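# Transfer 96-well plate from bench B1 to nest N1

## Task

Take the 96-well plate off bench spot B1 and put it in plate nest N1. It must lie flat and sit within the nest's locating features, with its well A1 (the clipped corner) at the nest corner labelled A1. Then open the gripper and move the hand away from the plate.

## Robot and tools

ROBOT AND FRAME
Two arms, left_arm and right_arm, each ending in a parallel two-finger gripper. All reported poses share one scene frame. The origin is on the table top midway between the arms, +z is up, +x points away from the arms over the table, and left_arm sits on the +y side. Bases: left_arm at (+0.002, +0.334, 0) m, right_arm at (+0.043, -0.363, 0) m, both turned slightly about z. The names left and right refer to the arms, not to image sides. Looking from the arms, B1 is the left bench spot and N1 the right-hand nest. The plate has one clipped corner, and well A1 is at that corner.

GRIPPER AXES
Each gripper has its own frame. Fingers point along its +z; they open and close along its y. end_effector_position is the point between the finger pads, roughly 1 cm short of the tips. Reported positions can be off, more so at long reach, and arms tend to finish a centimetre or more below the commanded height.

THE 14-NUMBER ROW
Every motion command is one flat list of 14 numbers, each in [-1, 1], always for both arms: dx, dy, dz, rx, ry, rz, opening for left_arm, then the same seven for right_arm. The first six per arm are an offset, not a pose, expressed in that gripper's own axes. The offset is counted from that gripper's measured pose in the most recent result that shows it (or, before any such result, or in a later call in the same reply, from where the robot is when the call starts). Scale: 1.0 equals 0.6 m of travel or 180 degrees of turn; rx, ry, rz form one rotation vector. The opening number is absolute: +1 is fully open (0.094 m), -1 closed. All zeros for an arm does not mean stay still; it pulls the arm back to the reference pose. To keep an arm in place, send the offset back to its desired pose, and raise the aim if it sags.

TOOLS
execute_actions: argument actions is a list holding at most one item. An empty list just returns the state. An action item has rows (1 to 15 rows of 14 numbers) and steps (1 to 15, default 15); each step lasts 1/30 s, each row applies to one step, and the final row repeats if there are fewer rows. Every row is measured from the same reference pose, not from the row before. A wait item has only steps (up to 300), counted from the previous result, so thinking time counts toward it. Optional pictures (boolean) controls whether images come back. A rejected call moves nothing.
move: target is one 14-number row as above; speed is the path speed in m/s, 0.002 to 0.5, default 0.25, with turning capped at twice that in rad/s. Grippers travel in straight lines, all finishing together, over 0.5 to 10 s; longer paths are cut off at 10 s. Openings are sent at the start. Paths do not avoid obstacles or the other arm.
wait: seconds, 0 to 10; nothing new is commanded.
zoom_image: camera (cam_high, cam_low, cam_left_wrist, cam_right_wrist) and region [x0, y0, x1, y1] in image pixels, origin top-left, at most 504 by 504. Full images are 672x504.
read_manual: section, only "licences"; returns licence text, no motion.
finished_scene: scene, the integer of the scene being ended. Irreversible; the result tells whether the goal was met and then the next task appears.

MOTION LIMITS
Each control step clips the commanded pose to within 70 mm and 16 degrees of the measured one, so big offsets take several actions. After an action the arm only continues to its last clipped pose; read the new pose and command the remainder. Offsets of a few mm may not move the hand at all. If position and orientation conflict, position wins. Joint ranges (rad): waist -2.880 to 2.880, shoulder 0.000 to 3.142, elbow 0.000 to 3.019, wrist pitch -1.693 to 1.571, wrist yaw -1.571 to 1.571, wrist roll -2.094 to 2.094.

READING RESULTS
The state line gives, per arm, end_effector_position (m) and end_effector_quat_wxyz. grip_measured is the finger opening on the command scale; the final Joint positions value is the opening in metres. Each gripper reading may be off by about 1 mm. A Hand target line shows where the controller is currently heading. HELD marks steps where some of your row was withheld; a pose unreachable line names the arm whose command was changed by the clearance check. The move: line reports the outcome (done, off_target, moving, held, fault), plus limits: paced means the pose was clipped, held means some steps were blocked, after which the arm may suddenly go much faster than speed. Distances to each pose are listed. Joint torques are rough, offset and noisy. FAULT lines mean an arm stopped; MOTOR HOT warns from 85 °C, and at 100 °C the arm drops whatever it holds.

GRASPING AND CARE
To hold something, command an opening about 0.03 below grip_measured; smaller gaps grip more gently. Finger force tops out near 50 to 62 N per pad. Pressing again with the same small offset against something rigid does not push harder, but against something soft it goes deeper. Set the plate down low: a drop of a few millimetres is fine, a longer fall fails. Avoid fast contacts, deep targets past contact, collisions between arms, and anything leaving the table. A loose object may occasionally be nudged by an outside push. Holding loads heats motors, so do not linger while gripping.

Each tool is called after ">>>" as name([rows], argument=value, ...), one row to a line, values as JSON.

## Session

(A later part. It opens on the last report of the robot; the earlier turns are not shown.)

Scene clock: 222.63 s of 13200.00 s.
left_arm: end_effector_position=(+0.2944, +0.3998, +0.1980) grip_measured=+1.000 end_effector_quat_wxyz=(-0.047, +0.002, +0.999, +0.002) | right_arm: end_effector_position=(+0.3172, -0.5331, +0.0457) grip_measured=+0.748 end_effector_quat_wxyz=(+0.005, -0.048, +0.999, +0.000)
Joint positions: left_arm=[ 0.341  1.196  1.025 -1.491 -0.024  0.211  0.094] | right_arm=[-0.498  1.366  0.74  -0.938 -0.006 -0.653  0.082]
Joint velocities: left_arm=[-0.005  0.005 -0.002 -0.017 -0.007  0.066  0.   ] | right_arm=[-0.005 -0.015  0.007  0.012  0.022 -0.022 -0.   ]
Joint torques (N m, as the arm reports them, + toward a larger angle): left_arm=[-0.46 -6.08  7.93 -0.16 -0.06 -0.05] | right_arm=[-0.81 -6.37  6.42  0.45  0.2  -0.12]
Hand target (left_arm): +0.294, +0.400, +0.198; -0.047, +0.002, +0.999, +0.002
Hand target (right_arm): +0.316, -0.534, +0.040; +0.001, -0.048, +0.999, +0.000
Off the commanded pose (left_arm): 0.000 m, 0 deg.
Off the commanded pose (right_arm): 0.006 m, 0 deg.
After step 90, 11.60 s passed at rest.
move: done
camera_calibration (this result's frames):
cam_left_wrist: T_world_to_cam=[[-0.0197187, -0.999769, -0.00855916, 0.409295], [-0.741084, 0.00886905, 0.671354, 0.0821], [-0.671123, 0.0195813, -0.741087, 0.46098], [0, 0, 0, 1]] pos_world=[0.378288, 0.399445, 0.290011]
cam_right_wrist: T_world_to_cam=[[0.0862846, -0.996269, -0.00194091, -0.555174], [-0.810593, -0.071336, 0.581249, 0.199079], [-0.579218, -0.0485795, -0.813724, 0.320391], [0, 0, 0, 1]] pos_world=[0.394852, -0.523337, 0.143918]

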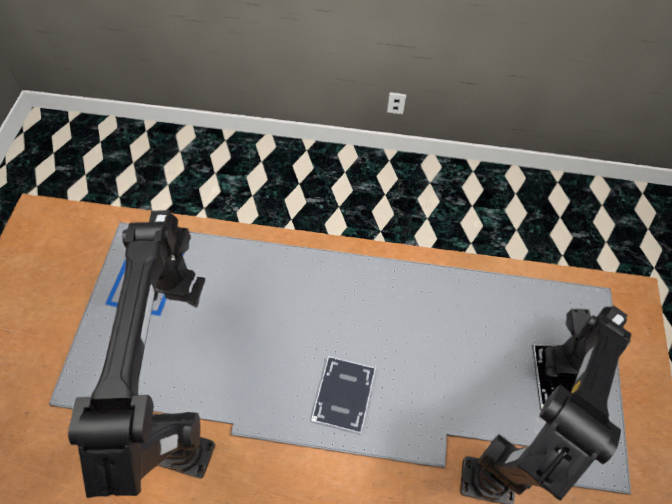

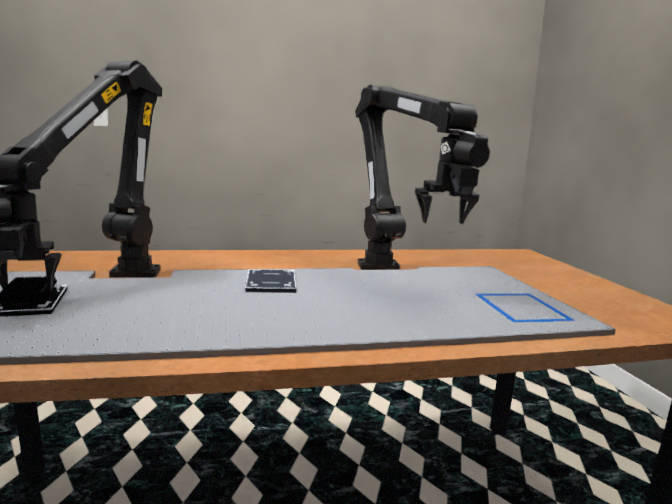

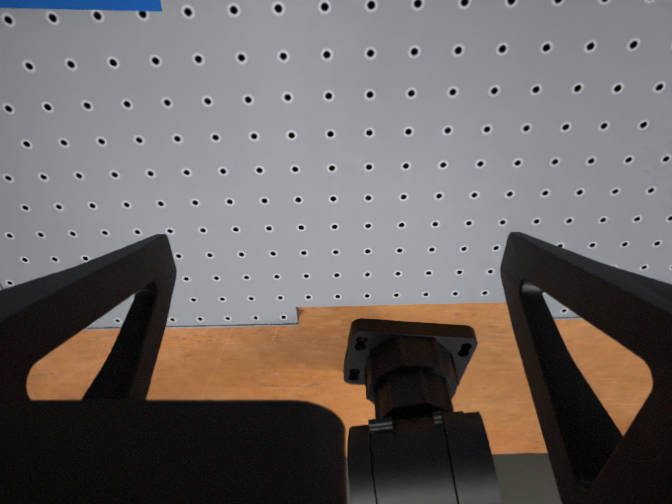

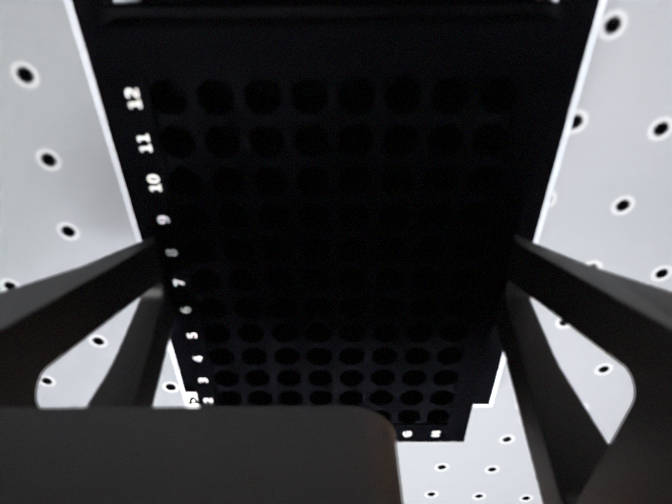

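>>> move(target=[0,0,0,0,0,0,1,-0.0015,-0.003,0.018,0,0.002,0,0.72], speed=0.015)

Scene clock: 245.03 s of 13200.00 s.
left_arm: end_effector_position=(+0.2944, +0.3998, +0.1980) grip_measured=+1.000 end_effector_quat_wxyz=(-0.047, +0.002, +0.999, +0.002) | right_arm: end_effector_position=(+0.3198, -0.5348, +0.0416) grip_measured=+0.748 end_effector_quat_wxyz=(+0.006, -0.048, +0.999, -0.001)
Joint positions: left_arm=[ 0.341  1.196  1.025 -1.491 -0.024  0.211  0.094] | right_arm=[-0.498  1.38   0.74  -0.921 -0.006 -0.653  0.082]
Joint velocities: left_arm=[ 0.005 -0.015  0.012  0.012  0.051 -0.095  0.   ] | right_arm=[ 0.005 -0.005 -0.007 -0.007 -0.022  0.007 -0.   ]
Joint torques (N m, as the arm reports them, + toward a larger angle): left_arm=[-0.47 -6.05  7.92 -0.16 -0.06 -0.05] | right_arm=[-0.82 -6.15  6.42  0.43  0.2  -0.12]
Hand target (left_arm): +0.294, +0.400, +0.198; -0.047, +0.002, +0.999, +0.002
Hand target (right_arm): +0.318, -0.535, +0.035; +0.001, -0.048, +0.999, +0.000
Off the commanded pose (left_arm): 0.000 m, 0 deg.
Off the commanded pose (right_arm): 0.007 m, 1 deg.
After step 90, 18.43 s passed at rest.
move: done
camera_calibration (this result's frames):
cam_left_wrist: T_world_to_cam=[[-0.0197187, -0.999769, -0.00855916, 0.409295], [-0.741084, 0.00886905, 0.671354, 0.0821], [-0.671123, 0.0195813, -0.741087, 0.46098], [0, 0, 0, 1]] pos_world=[0.378288, 0.399445, 0.290011]
cam_right_wrist: T_world_to_cam=[[0.0862871, -0.99627, 0.000347689, -0.557152], [-0.812471, -0.0701663, 0.578764, 0.204831], [-0.576581, -0.0502224, -0.815495, 0.316848], [0, 0, 0, 1]] pos_world=[0.397182, -0.524788, 0.140033]

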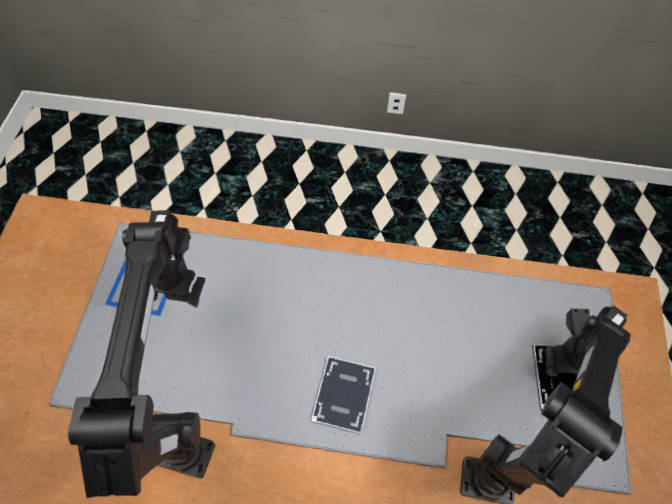

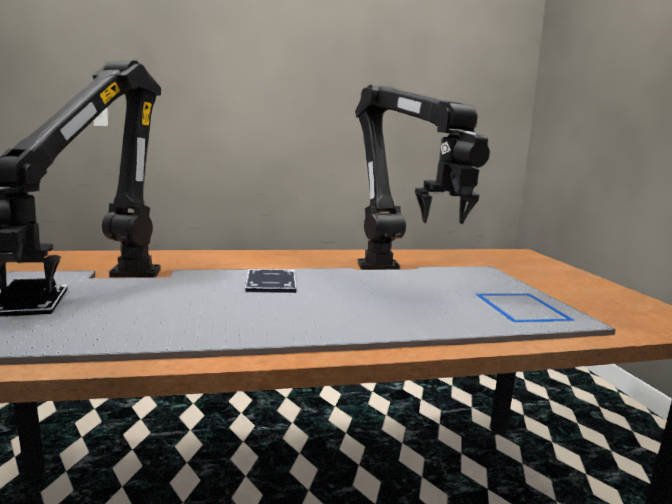

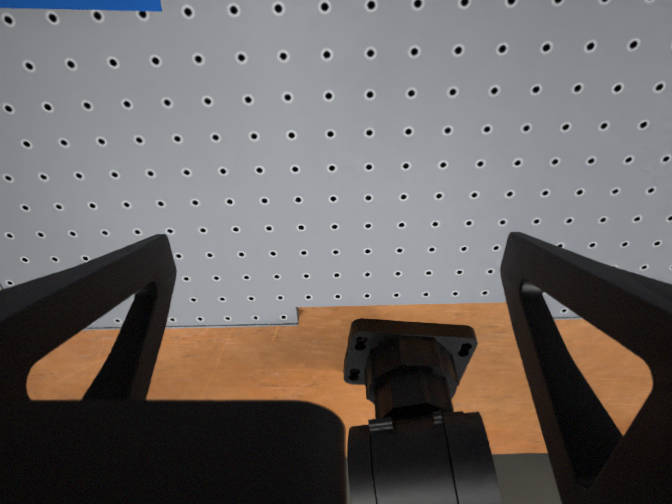

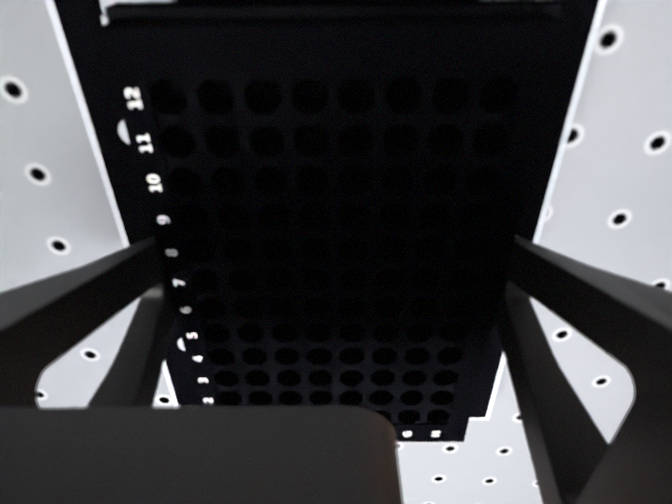

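>>> move(target=[0,0,0,0,0,0,1,0.0055,0.0027,0.0125,0,0.003,0,0.72], speed=0.01)

Scene clock: 257.33 s of 13200.00 s.
left_arm: end_effector_position=(+0.2944, +0.3998, +0.1980) grip_measured=+1.000 end_effector_quat_wxyz=(-0.047, +0.002, +0.999, +0.002) | right_arm: end_effector_position=(+0.3170, -0.5333, +0.0389) grip_measured=+0.748 end_effector_quat_wxyz=(+0.004, -0.048, +0.999, -0.000)
Joint positions: left_arm=[ 0.341  1.196  1.025 -1.491 -0.024  0.211  0.094] | right_arm=[-0.498  1.38   0.732 -0.916 -0.004 -0.653  0.082]
Joint velocities: left_arm=[ 0.005  0.005 -0.012 -0.027  0.022 -0.022  0.   ] | right_arm=[-0.005 -0.005 -0.002  0.007  0.037 -0.037  0.001]
Joint torques (N m, as the arm reports them, + toward a larger angle): left_arm=[-0.48 -6.11  7.92 -0.17 -0.06 -0.04] | right_arm=[-0.67 -6.36  6.37  0.61  0.22 -0.11]
Hand target (left_arm): +0.294, +0.400, +0.198; -0.047, +0.002, +0.999, +0.002
Hand target (right_arm): +0.316, -0.533, +0.034; +0.001, -0.048, +0.999, -0.001
Off the commanded pose (left_arm): 0.000 m, 0 deg.
Off the commanded pose (right_arm): 0.005 m, 0 deg.
After step 90, 8.23 s passed at rest.
move: done
camera_calibration (this result's frames):
cam_left_wrist: T_world_to_cam=[[-0.0197187, -0.999769, -0.00855916, 0.409295], [-0.741084, 0.00886905, 0.671354, 0.0821], [-0.671123, 0.0195813, -0.741087, 0.46098], [0, 0, 0, 1]] pos_world=[0.378288, 0.399445, 0.290011]
cam_right_wrist: T_world_to_cam=[[0.0862718, -0.996271, -0.00117784, -0.555415], [-0.809748, -0.0708085, 0.58249, 0.202863], [-0.580402, -0.0492988, -0.812837, 0.31471], [0, 0, 0, 1]] pos_world=[0.394843, -0.523465, 0.136988]

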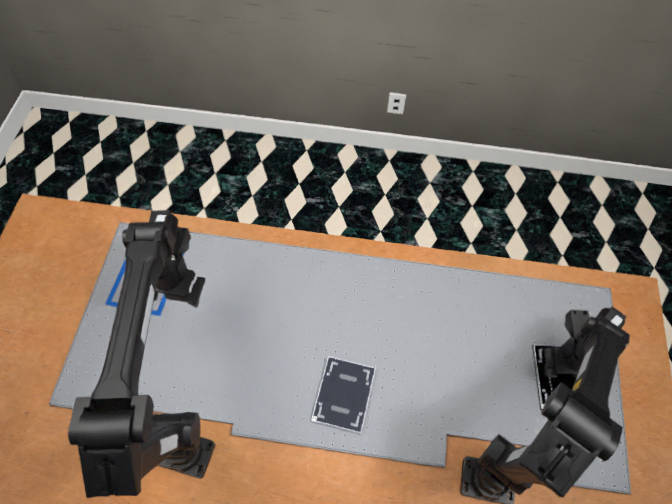

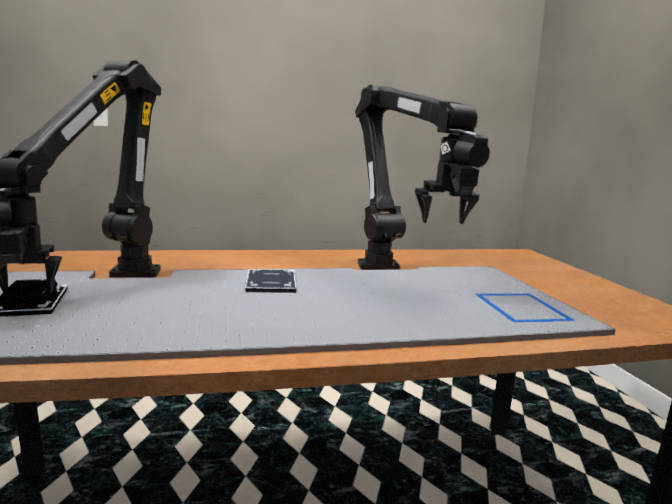

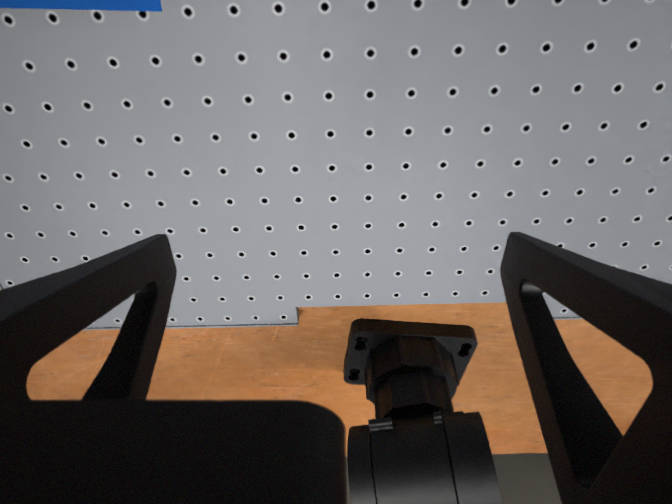

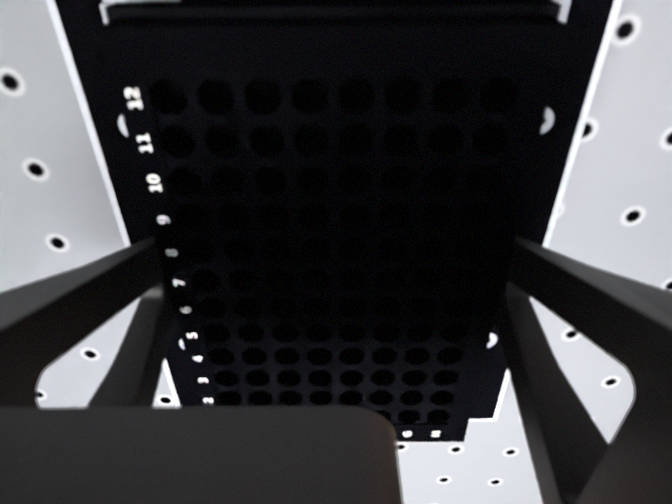

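>>> move(target=[0,0,0,0,0,0,1,0.002,0,0.016,0,0.002,0,0.72], speed=0.01)

Scene clock: 267.10 s of 13200.00 s.
left_arm: end_effector_position=(+0.2944, +0.3998, +0.1980) grip_measured=+1.000 end_effector_quat_wxyz=(-0.047, +0.002, +0.999, +0.002) | right_arm: end_effector_position=(+0.3167, -0.5332, +0.0354) grip_measured=+0.748 end_effector_quat_wxyz=(+0.005, -0.048, +0.999, -0.001)
Joint positions: left_arm=[ 0.341  1.196  1.025 -1.491 -0.024  0.211  0.094] | right_arm=[-0.498  1.384  0.725 -0.903 -0.004 -0.653  0.082]
Joint velocities: left_arm=[ 0.005 -0.005 -0.002 -0.002 -0.022  0.095  0.   ] | right_arm=[-0.005 -0.015 -0.017  0.017 -0.007 -0.022  0.   ]
Joint torques (N m, as the arm reports them, + toward a larger angle): left_arm=[-0.45 -6.04  7.92 -0.16 -0.06 -0.05] | right_arm=[-0.85 -6.09  6.34  0.44  0.21 -0.12]
Hand target (left_arm): +0.294, +0.400, +0.198; -0.047, +0.002, +0.999, +0.002
Hand target (right_arm): +0.316, -0.533, +0.029; +0.001, -0.048, +0.999, -0.000
Off the commanded pose (left_arm): 0.000 m, 0 deg.
Off the commanded pose (right_arm): 0.006 m, 0 deg.
After step 90, 5.50 s passed at rest.
move: done
camera_calibration (this result's frames):
cam_left_wrist: T_world_to_cam=[[-0.0197187, -0.999769, -0.00855916, 0.409295], [-0.741084, 0.00886905, 0.671354, 0.0821], [-0.671123, 0.0195813, -0.741087, 0.46098], [0, 0, 0, 1]] pos_world=[0.378288, 0.399445, 0.290011]
cam_right_wrist: T_world_to_cam=[[0.0862728, -0.996272, 0.000195289, -0.555268], [-0.810878, -0.0701046, 0.581001, 0.20544], [-0.578821, -0.050283, -0.813903, 0.310765], [0, 0, 0, 1]] pos_world=[0.394369, -0.523169, 0.13368]

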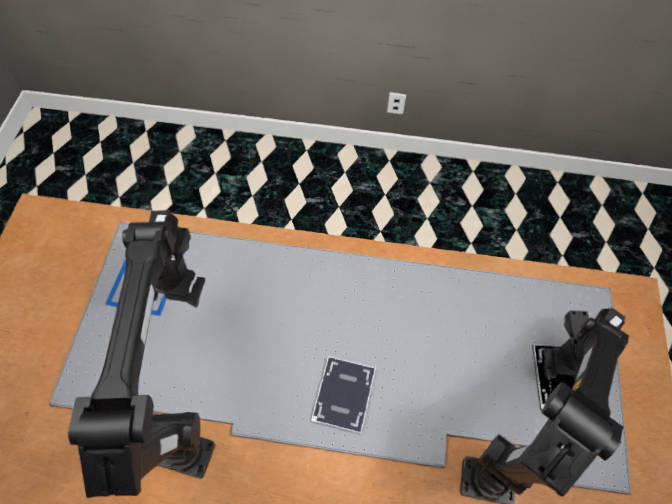

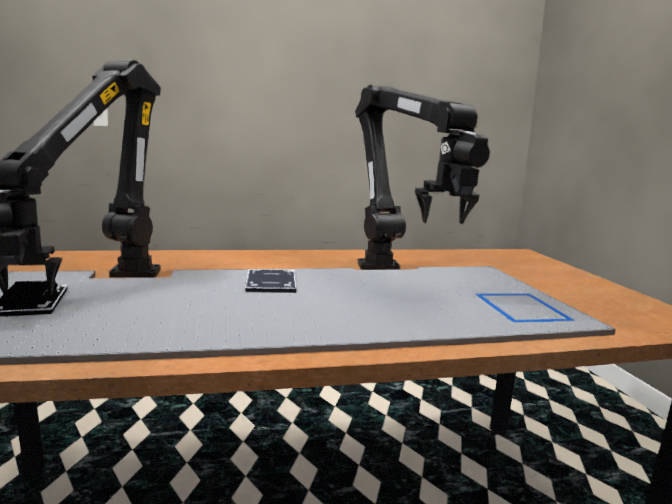

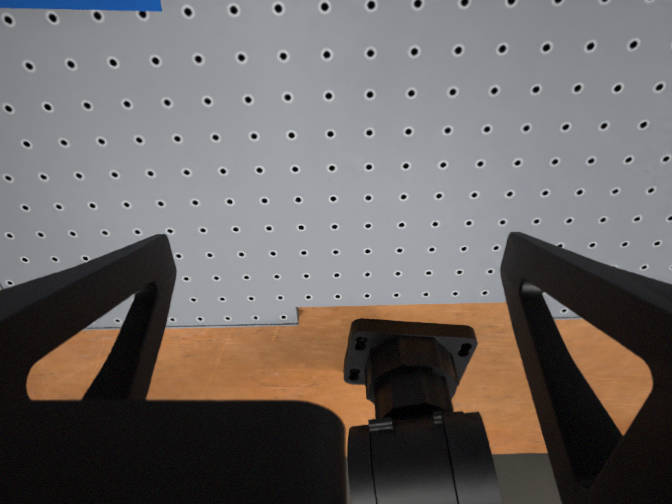

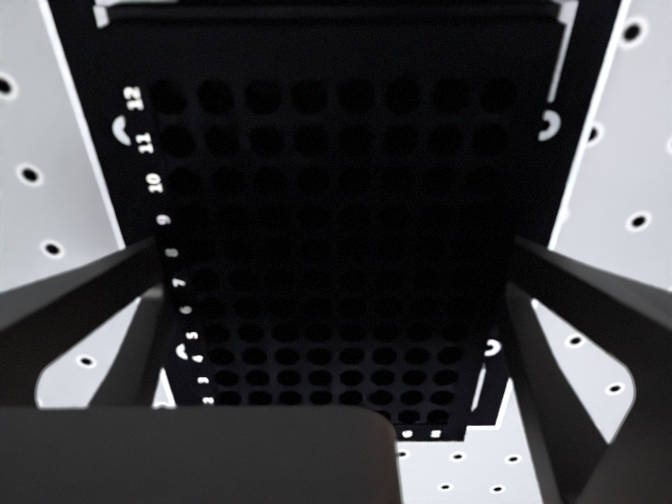

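>>> move(target=[0,0,0,0,0,0,1,0.001,-0.001,0.016,0,0.002,0,0.72], speed=0.01)

>>> zoom_image(camera="cam_low", region=[0, 250, 100, 330])

Scene clock: 270.57 s of 13200.00 s.
left_arm: end_effector_position=(+0.2944, +0.3998, +0.1980) grip_measured=+1.000 end_effector_quat_wxyz=(-0.047, +0.002, +0.999, +0.002) | right_arm: end_effector_position=(+0.3170, -0.5336, +0.0330) grip_measured=+0.748 end_effector_quat_wxyz=(+0.005, -0.048, +0.999, -0.002)
Joint positions: left_arm=[ 0.341  1.196  1.025 -1.491 -0.024  0.211  0.094] | right_arm=[-0.498  1.389  0.721 -0.892 -0.003 -0.653  0.082]
Joint velocities: left_arm=[-0.015 -0.015  0.002 -0.007 -0.007 -0.022  0.   ] | right_arm=[-0.015  0.005  0.007  0.017  0.037 -0.037 -0.001]
Joint torques (N m, as the arm reports them, + toward a larger angle): left_arm=[-0.46 -6.05  7.92 -0.16 -0.06 -0.05] | right_arm=[-0.79 -5.76  6.29  0.68  0.14 -0.12]
Hand target (left_arm): +0.294, +0.400, +0.198; -0.047, +0.002, +0.999, +0.002
Hand target (right_arm): +0.316, -0.534, +0.026; +0.002, -0.048, +0.999, -0.001
Off the commanded pose (left_arm): 0.000 m, 0 deg.
Off the commanded pose (right_arm): 0.007 m, 0 deg.
move: done
camera_calibration (this result's frames):
cam_left_wrist: T_world_to_cam=[[-0.0197187, -0.999769, -0.00855916, 0.409295], [-0.741084, 0.00886905, 0.671354, 0.0821], [-0.671123, 0.0195813, -0.741087, 0.46098], [0, 0, 0, 1]] pos_world=[0.378288, 0.399445, 0.290011]
cam_right_wrist: T_world_to_cam=[[0.086256, -0.996269, 0.00278916, -0.55582], [-0.811539, -0.0686377, 0.580253, 0.208007], [-0.577897, -0.0523138, -0.814431, 0.30757], [0, 0, 0, 1]] pos_world=[0.394492, -0.52338, 0.131348]

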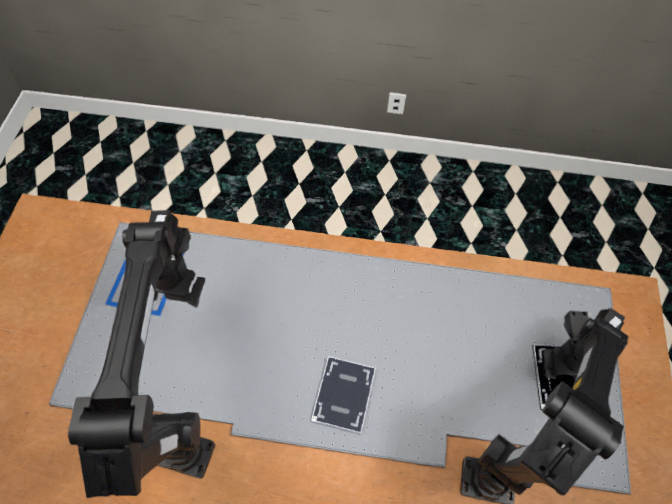

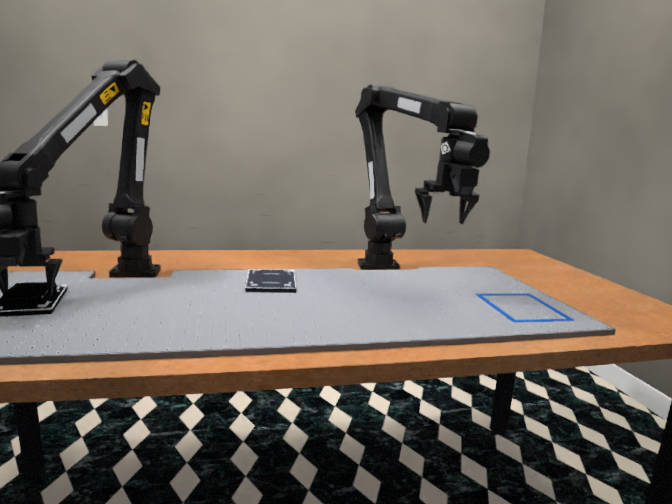

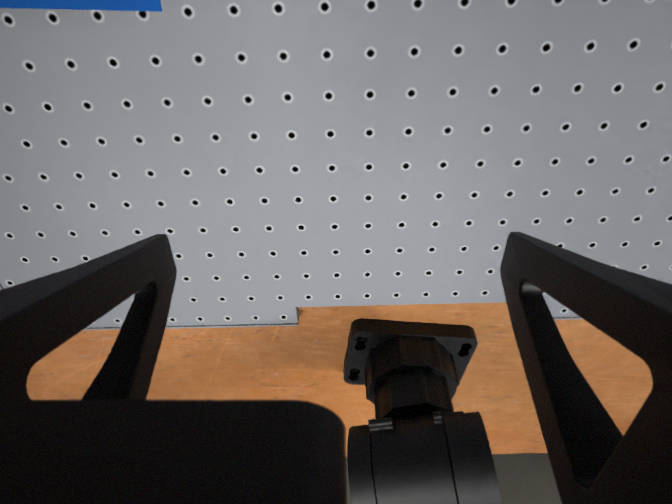

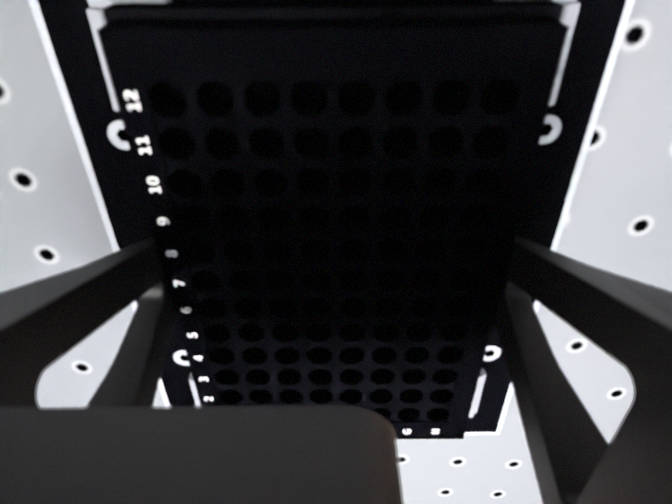

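Region (0, 250, 100, 330) of cam_low's 672x504 image, scaled by 5.040, with more detail than that image has; it fills the top 403 rows of this view, and the rest is white.

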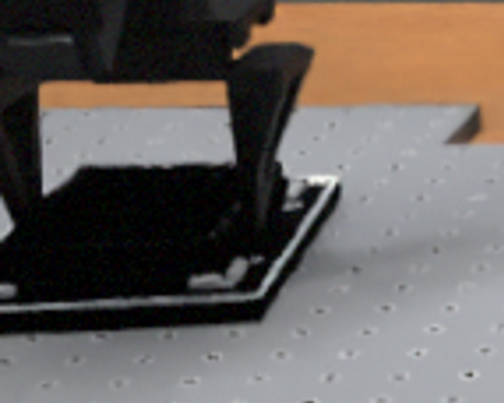

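>>> zoom_image(camera="cam_right_wrist", region=[60, 0, 260, 80])

>>> zoom_image(camera="cam_right_wrist", region=[420, 0, 620, 80])

>>> zoom_image(camera="cam_right_wrist", region=[380, 320, 540, 460])

Region (60, 0, 260, 80) of cam_right_wrist's 672x504 image, scaled by 2.520, with more detail than that image has; it fills the top 202 rows of this view, and the rest is white.

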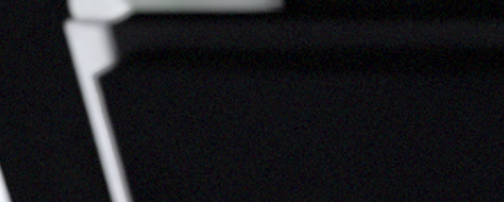

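Region (420, 0, 620, 80) of cam_right_wrist's 672x504 image, scaled by 2.520, with more detail than that image has; it fills the top 202 rows of this view, and the rest is white.

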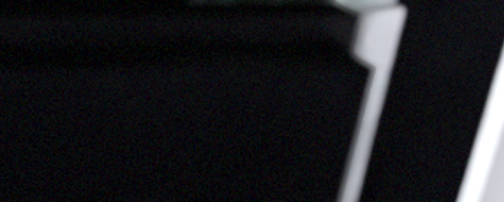

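Region (380, 320, 540, 460) of cam_right_wrist's 672x504 image, scaled by 3.150, with more detail than that image has; it fills the top 441 rows of this view, and the rest is white.

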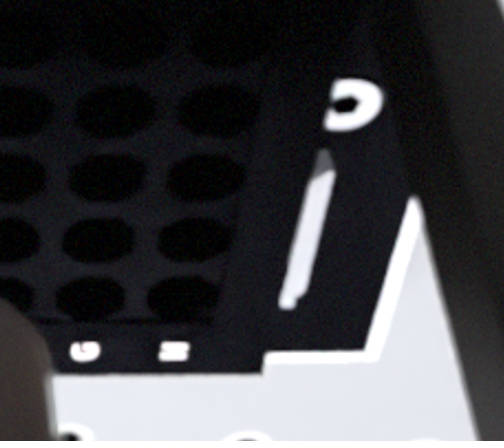

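>>> move(target=[0,0,0,0,0,0,1,0.005,0.001,0.011,0,0.002,-0.006,0.72], speed=0.01)

Scene clock: 286.10 s of 13200.00 s.
left_arm: end_effector_position=(+0.2944, +0.3998, +0.1980) grip_measured=+1.000 end_effector_quat_wxyz=(-0.047, +0.002, +0.999, +0.002) | right_arm: end_effector_position=(+0.3165, -0.5335, +0.0325) grip_measured=+0.748 end_effector_quat_wxyz=(+0.005, -0.053, +0.999, -0.003)
Joint positions: left_arm=[ 0.341  1.196  1.025 -1.491 -0.024  0.211  0.094] | right_arm=[-0.498  1.389  0.72  -0.891 -0.001 -0.663  0.082]
Joint velocities: left_arm=[-0.005 -0.005 -0.002 -0.027 -0.022  0.007  0.   ] | right_arm=[-0.015 -0.005 -0.007  0.002  0.081  0.037 -0.   ]
Joint torques (N m, as the arm reports them, + toward a larger angle): left_arm=[-0.47 -6.07  7.92 -0.17 -0.06 -0.05] | right_arm=[-0.85 -6.47  5.96  0.62  0.17 -0.22]
Hand target (left_arm): +0.294, +0.400, +0.198; -0.047, +0.002, +0.999, +0.002
Hand target (right_arm): +0.314, -0.533, +0.027; +0.002, -0.057, +0.998, -0.002
Off the commanded pose (left_arm): 0.000 m, 0 deg.
Off the commanded pose (right_arm): 0.007 m, 1 deg.
After step 90, 11.33 s passed at rest.
move: done
camera_calibration (this result's frames):
cam_left_wrist: T_world_to_cam=[[-0.0197187, -0.999769, -0.00855916, 0.409295], [-0.741084, 0.00886905, 0.671354, 0.0821], [-0.671123, 0.0195813, -0.741087, 0.46098], [0, 0, 0, 1]] pos_world=[0.378288, 0.399445, 0.290011]
cam_right_wrist: T_world_to_cam=[[0.0965015, -0.995326, 0.00380478, -0.558478], [-0.810417, -0.0763533, 0.580857, 0.203457], [-0.577851, -0.059137, -0.813997, 0.303157], [0, 0, 0, 1]] pos_world=[0.393959, -0.522405, 0.130714]

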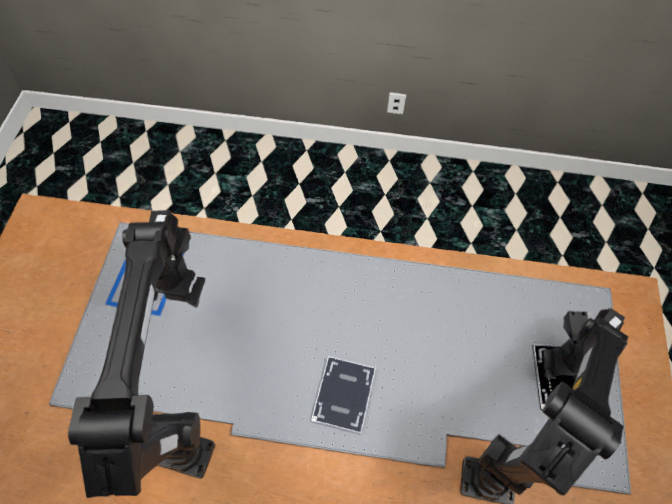

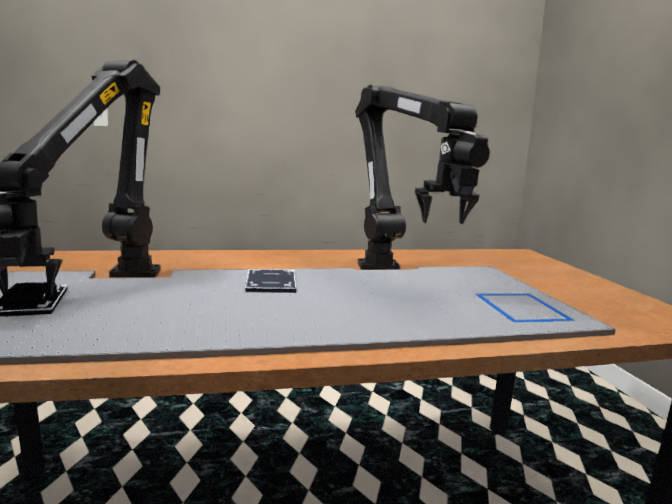

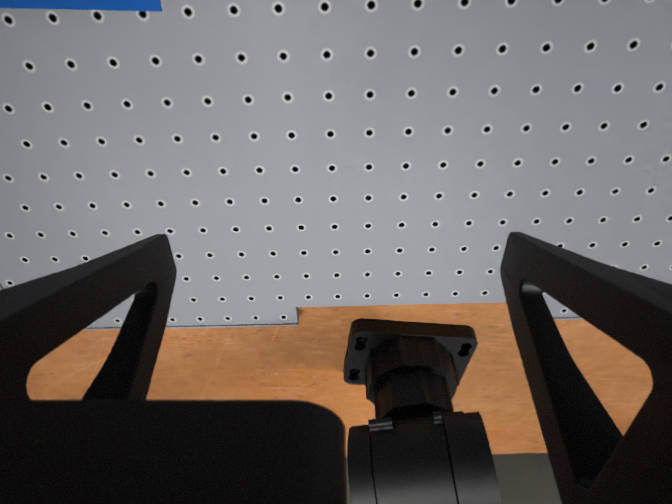

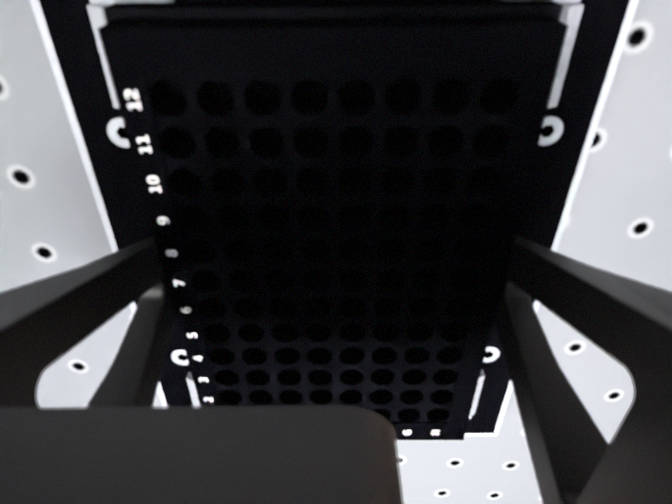

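>>> move(target=[0,0,0,0,0,0,1,0.001,0,0.016,0,0.002,0,0.72], speed=0.01)

Scene clock: 289.37 s of 13200.00 s.
left_arm: end_effector_position=(+0.2944, +0.3998, +0.1980) grip_measured=+1.000 end_effector_quat_wxyz=(-0.047, +0.002, +0.999, +0.002) | right_arm: end_effector_position=(+0.3164, -0.5340, +0.0320) grip_measured=+0.748 end_effector_quat_wxyz=(+0.005, -0.053, +0.999, -0.004)
Joint positions: left_arm=[ 0.341  1.196  1.025 -1.491 -0.024  0.211  0.094] | right_arm=[-0.498  1.389  0.718 -0.887  0.001 -0.663  0.082]
Joint velocities: left_arm=[-0.005 -0.005 -0.007 -0.022  0.007  0.037  0.   ] | right_arm=[ 0.005 -0.005 -0.007 -0.022 -0.037 -0.066  0.   ]
Joint torques (N m, as the arm reports them, + toward a larger angle): left_arm=[-0.47 -6.07  7.93 -0.17 -0.06 -0.05] | right_arm=[-0.65 -5.55  6.06  0.97  0.12 -0.09]
Hand target (left_arm): +0.294, +0.400, +0.198; -0.047, +0.002, +0.999, +0.002
Hand target (right_arm): +0.316, -0.534, +0.023; +0.002, -0.053, +0.999, -0.003
Off the commanded pose (left_arm): 0.000 m, 0 deg.
Off the commanded pose (right_arm): 0.009 m, 0 deg.
move: done
camera_calibration (this result's frames):
cam_left_wrist: T_world_to_cam=[[-0.0197187, -0.999769, -0.00855916, 0.409295], [-0.741084, 0.00886905, 0.671354, 0.0821], [-0.671123, 0.0195813, -0.741087, 0.46098], [0, 0, 0, 1]] pos_world=[0.378288, 0.399445, 0.290011]
cam_right_wrist: T_world_to_cam=[[0.0964697, -0.995311, 0.00701348, -0.558995], [-0.810845, -0.0744999, 0.580501, 0.204791], [-0.577256, -0.0616875, -0.81423, 0.3012], [0, 0, 0, 1]] pos_world=[0.393849, -0.522537, 0.130285]

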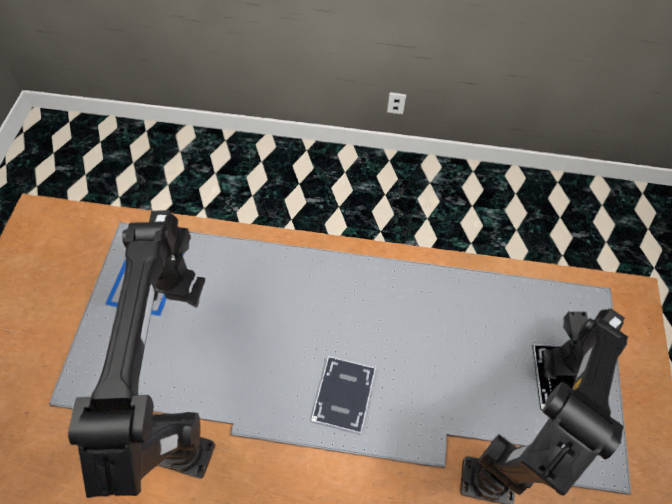

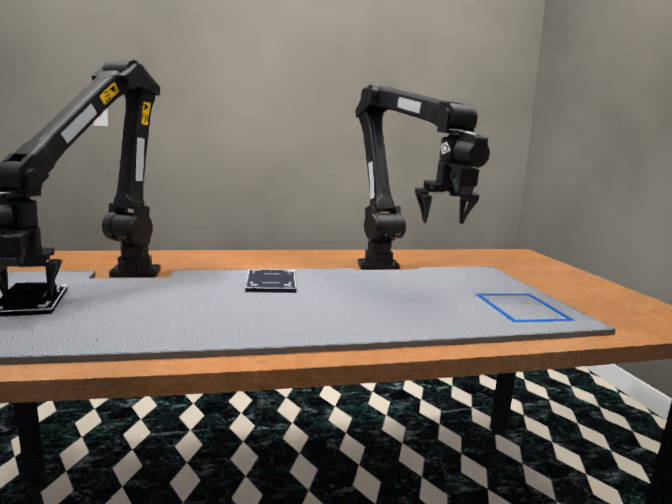

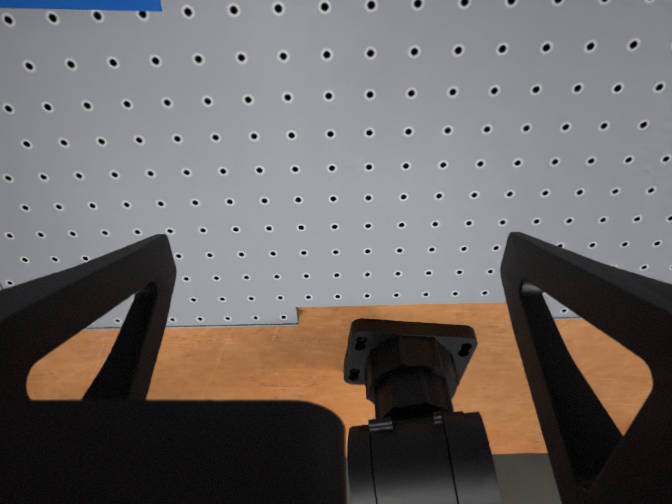

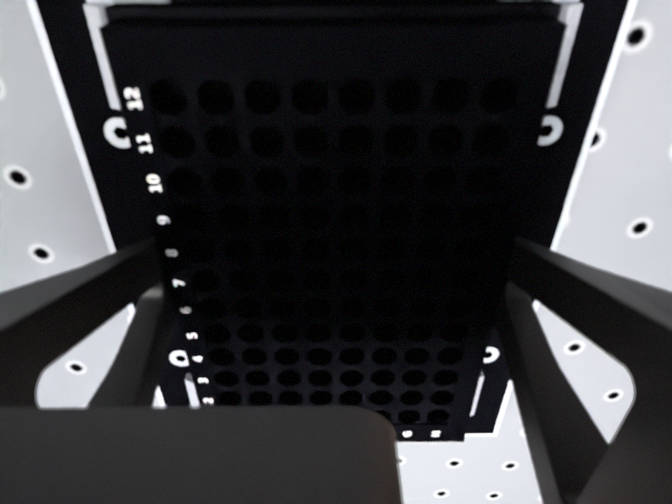

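>>> move(target=[0,0,0,0,0,0,1,0,0,0.003,0,0,0,1], speed=0.01)

>>> zoom_image(camera="cam_low", region=[0, 250, 100, 330])

Scene clock: 291.93 s of 13200.00 s.
left_arm: end_effector_position=(+0.2944, +0.3998, +0.1980) grip_measured=+1.000 end_effector_quat_wxyz=(-0.047, +0.002, +0.999, +0.002) | right_arm: end_effector_position=(+0.3164, -0.5340, +0.0320) grip_measured=+1.000 end_effector_quat_wxyz=(+0.005, -0.053, +0.999, -0.004)
Joint positions: left_arm=[ 0.341  1.196  1.025 -1.491 -0.024  0.211  0.094] | right_arm=[-0.498  1.389  0.718 -0.887  0.001 -0.663  0.094]
Joint velocities: left_arm=[ 0.005 -0.005 -0.007 -0.012 -0.022  0.022  0.   ] | right_arm=[-0.005  0.005  0.002  0.017 -0.007 -0.022  0.   ]
Joint torques (N m, as the arm reports them, + toward a larger angle): left_arm=[-0.45 -6.09  7.92 -0.17 -0.06 -0.05] | right_arm=[-0.83 -6.57  6.37  0.18  0.07 -0.11]
Hand target (left_arm): +0.294, +0.400, +0.198; -0.047, +0.002, +0.999, +0.002
Hand target (right_arm): +0.316, -0.534, +0.030; +0.005, -0.053, +0.999, -0.004
Off the commanded pose (left_arm): 0.000 m, 0 deg.
Off the commanded pose (right_arm): 0.002 m, 0 deg.
move: done
camera_calibration (this result's frames):
cam_left_wrist: T_world_to_cam=[[-0.0197187, -0.999769, -0.00855916, 0.409295], [-0.741084, 0.00886905, 0.671354, 0.0821], [-0.671123, 0.0195813, -0.741087, 0.46098], [0, 0, 0, 1]] pos_world=[0.378288, 0.399445, 0.290011]
cam_right_wrist: T_world_to_cam=[[0.0964697, -0.995311, 0.00701348, -0.558995], [-0.810845, -0.0744999, 0.580501, 0.204791], [-0.577256, -0.0616875, -0.81423, 0.3012], [0, 0, 0, 1]] pos_world=[0.393849, -0.522537, 0.130285]

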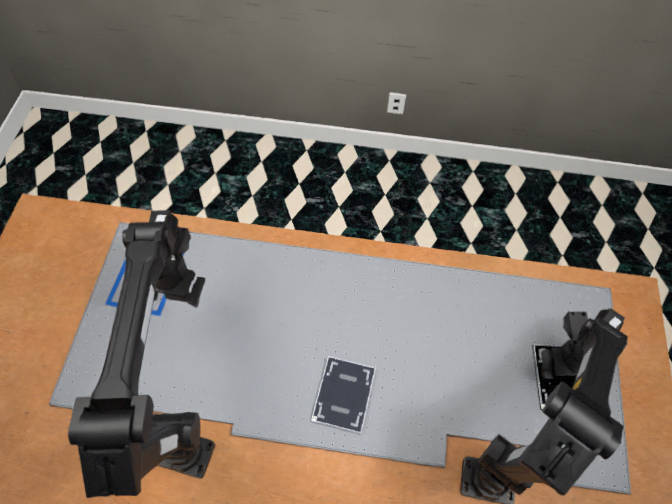

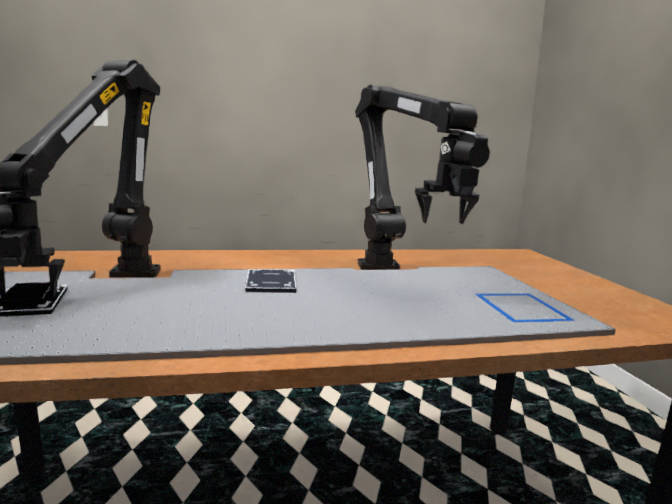

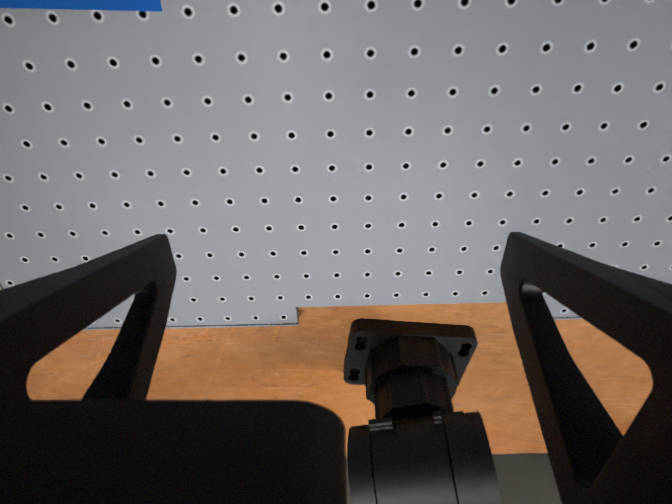

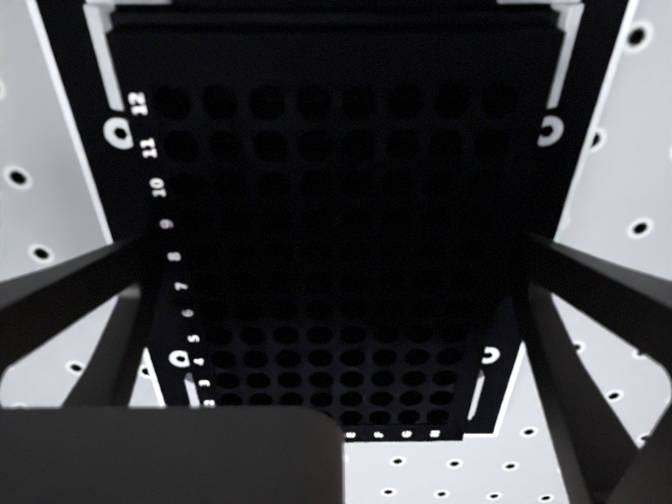

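Region (0, 250, 100, 330) of cam_low's 672x504 image, scaled by 5.040, with more detail than that image has; it fills the top 403 rows of this view, and the rest is white.

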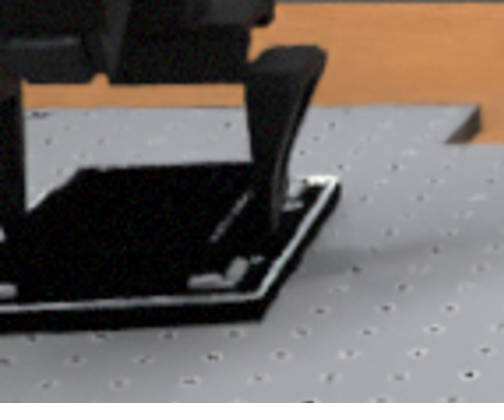

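>>> execute_actions([
  {"rows":[[0,0,0,0,0,0,1,-0.0056,-0.0043,-0.0045,0.0014,-0.0024,0,1],[0,0,0,0,0,0,1,-0.0112,-0.0085,-0.009,0.0028,-0.0048,0,1],[0,0,0,0,0,0,1,-0.0168,-0.0128,-0.0135,0.0042,-0.0072,0,1],[0,0,0,0,0,0,1,-0.0224,-0.017,-0.018,0.0056,-0.0096,0,1],[0,0,0,0,0,0,1,-0.028,-0.0213,-0.0225,0.007,-0.012,0,1]],"steps":15},
], pictures=false)

Scene clock: 303.00 s of 13200.00 s.
left_arm: end_effector_position=(+0.2944, +0.3998, +0.1980) grip_measured=+1.000 end_effector_quat_wxyz=(-0.047, +0.002, +0.999, +0.002) | right_arm: end_effector_position=(+0.3166, -0.5337, +0.0320) grip_measured=+1.000 end_effector_quat_wxyz=(+0.006, -0.053, +0.999, -0.003)
Joint positions: left_arm=[ 0.341  1.196  1.025 -1.491 -0.024  0.211  0.094] | right_arm=[-0.498  1.389  0.718 -0.887 -0.001 -0.663  0.094]
Joint velocities: left_arm=[-0.015 -0.005  0.012 -0.022 -0.022 -0.022  0.   ] | right_arm=[-0.015  0.005 -0.012 -0.002 -0.007  0.037  0.   ]
Joint torques (N m, as the arm reports them, + toward a larger angle): left_arm=[-0.47 -6.07  7.92 -0.17 -0.06 -0.05] | right_arm=[-0.93 -7.13  9.44 -0.1  -0.08 -0.14]
Hand target (left_arm): +0.294, +0.400, +0.198; -0.047, +0.002, +0.999, +0.002
Hand target (right_arm): +0.334, -0.544, +0.046; +0.025, -0.053, +0.998, -0.014
Off the commanded pose (left_arm): 0.000 m, 0 deg.
Off the commanded pose (right_arm): 0.025 m, 2 deg.
Steps of this call (steps 1 to 90: nothing new was sent; then 7.57 s passed at rest; steps 91 to 105: all 15 steps of this action). Readings (end_effector_position):
91: left_arm (+0.2944, +0.3998, +0.1980) | right_arm (+0.3164, -0.5340, +0.0320)
92: left_arm (+0.2944, +0.3998, +0.1980) | right_arm (+0.3164, -0.5340, +0.0320)
94: left_arm (+0.2944, +0.3998, +0.1980) | right_arm (+0.3165, -0.5339, +0.0320)
98: left_arm (+0.2944, +0.3998, +0.1980) | right_arm (+0.3166, -0.5337, +0.0320)
105: the state above


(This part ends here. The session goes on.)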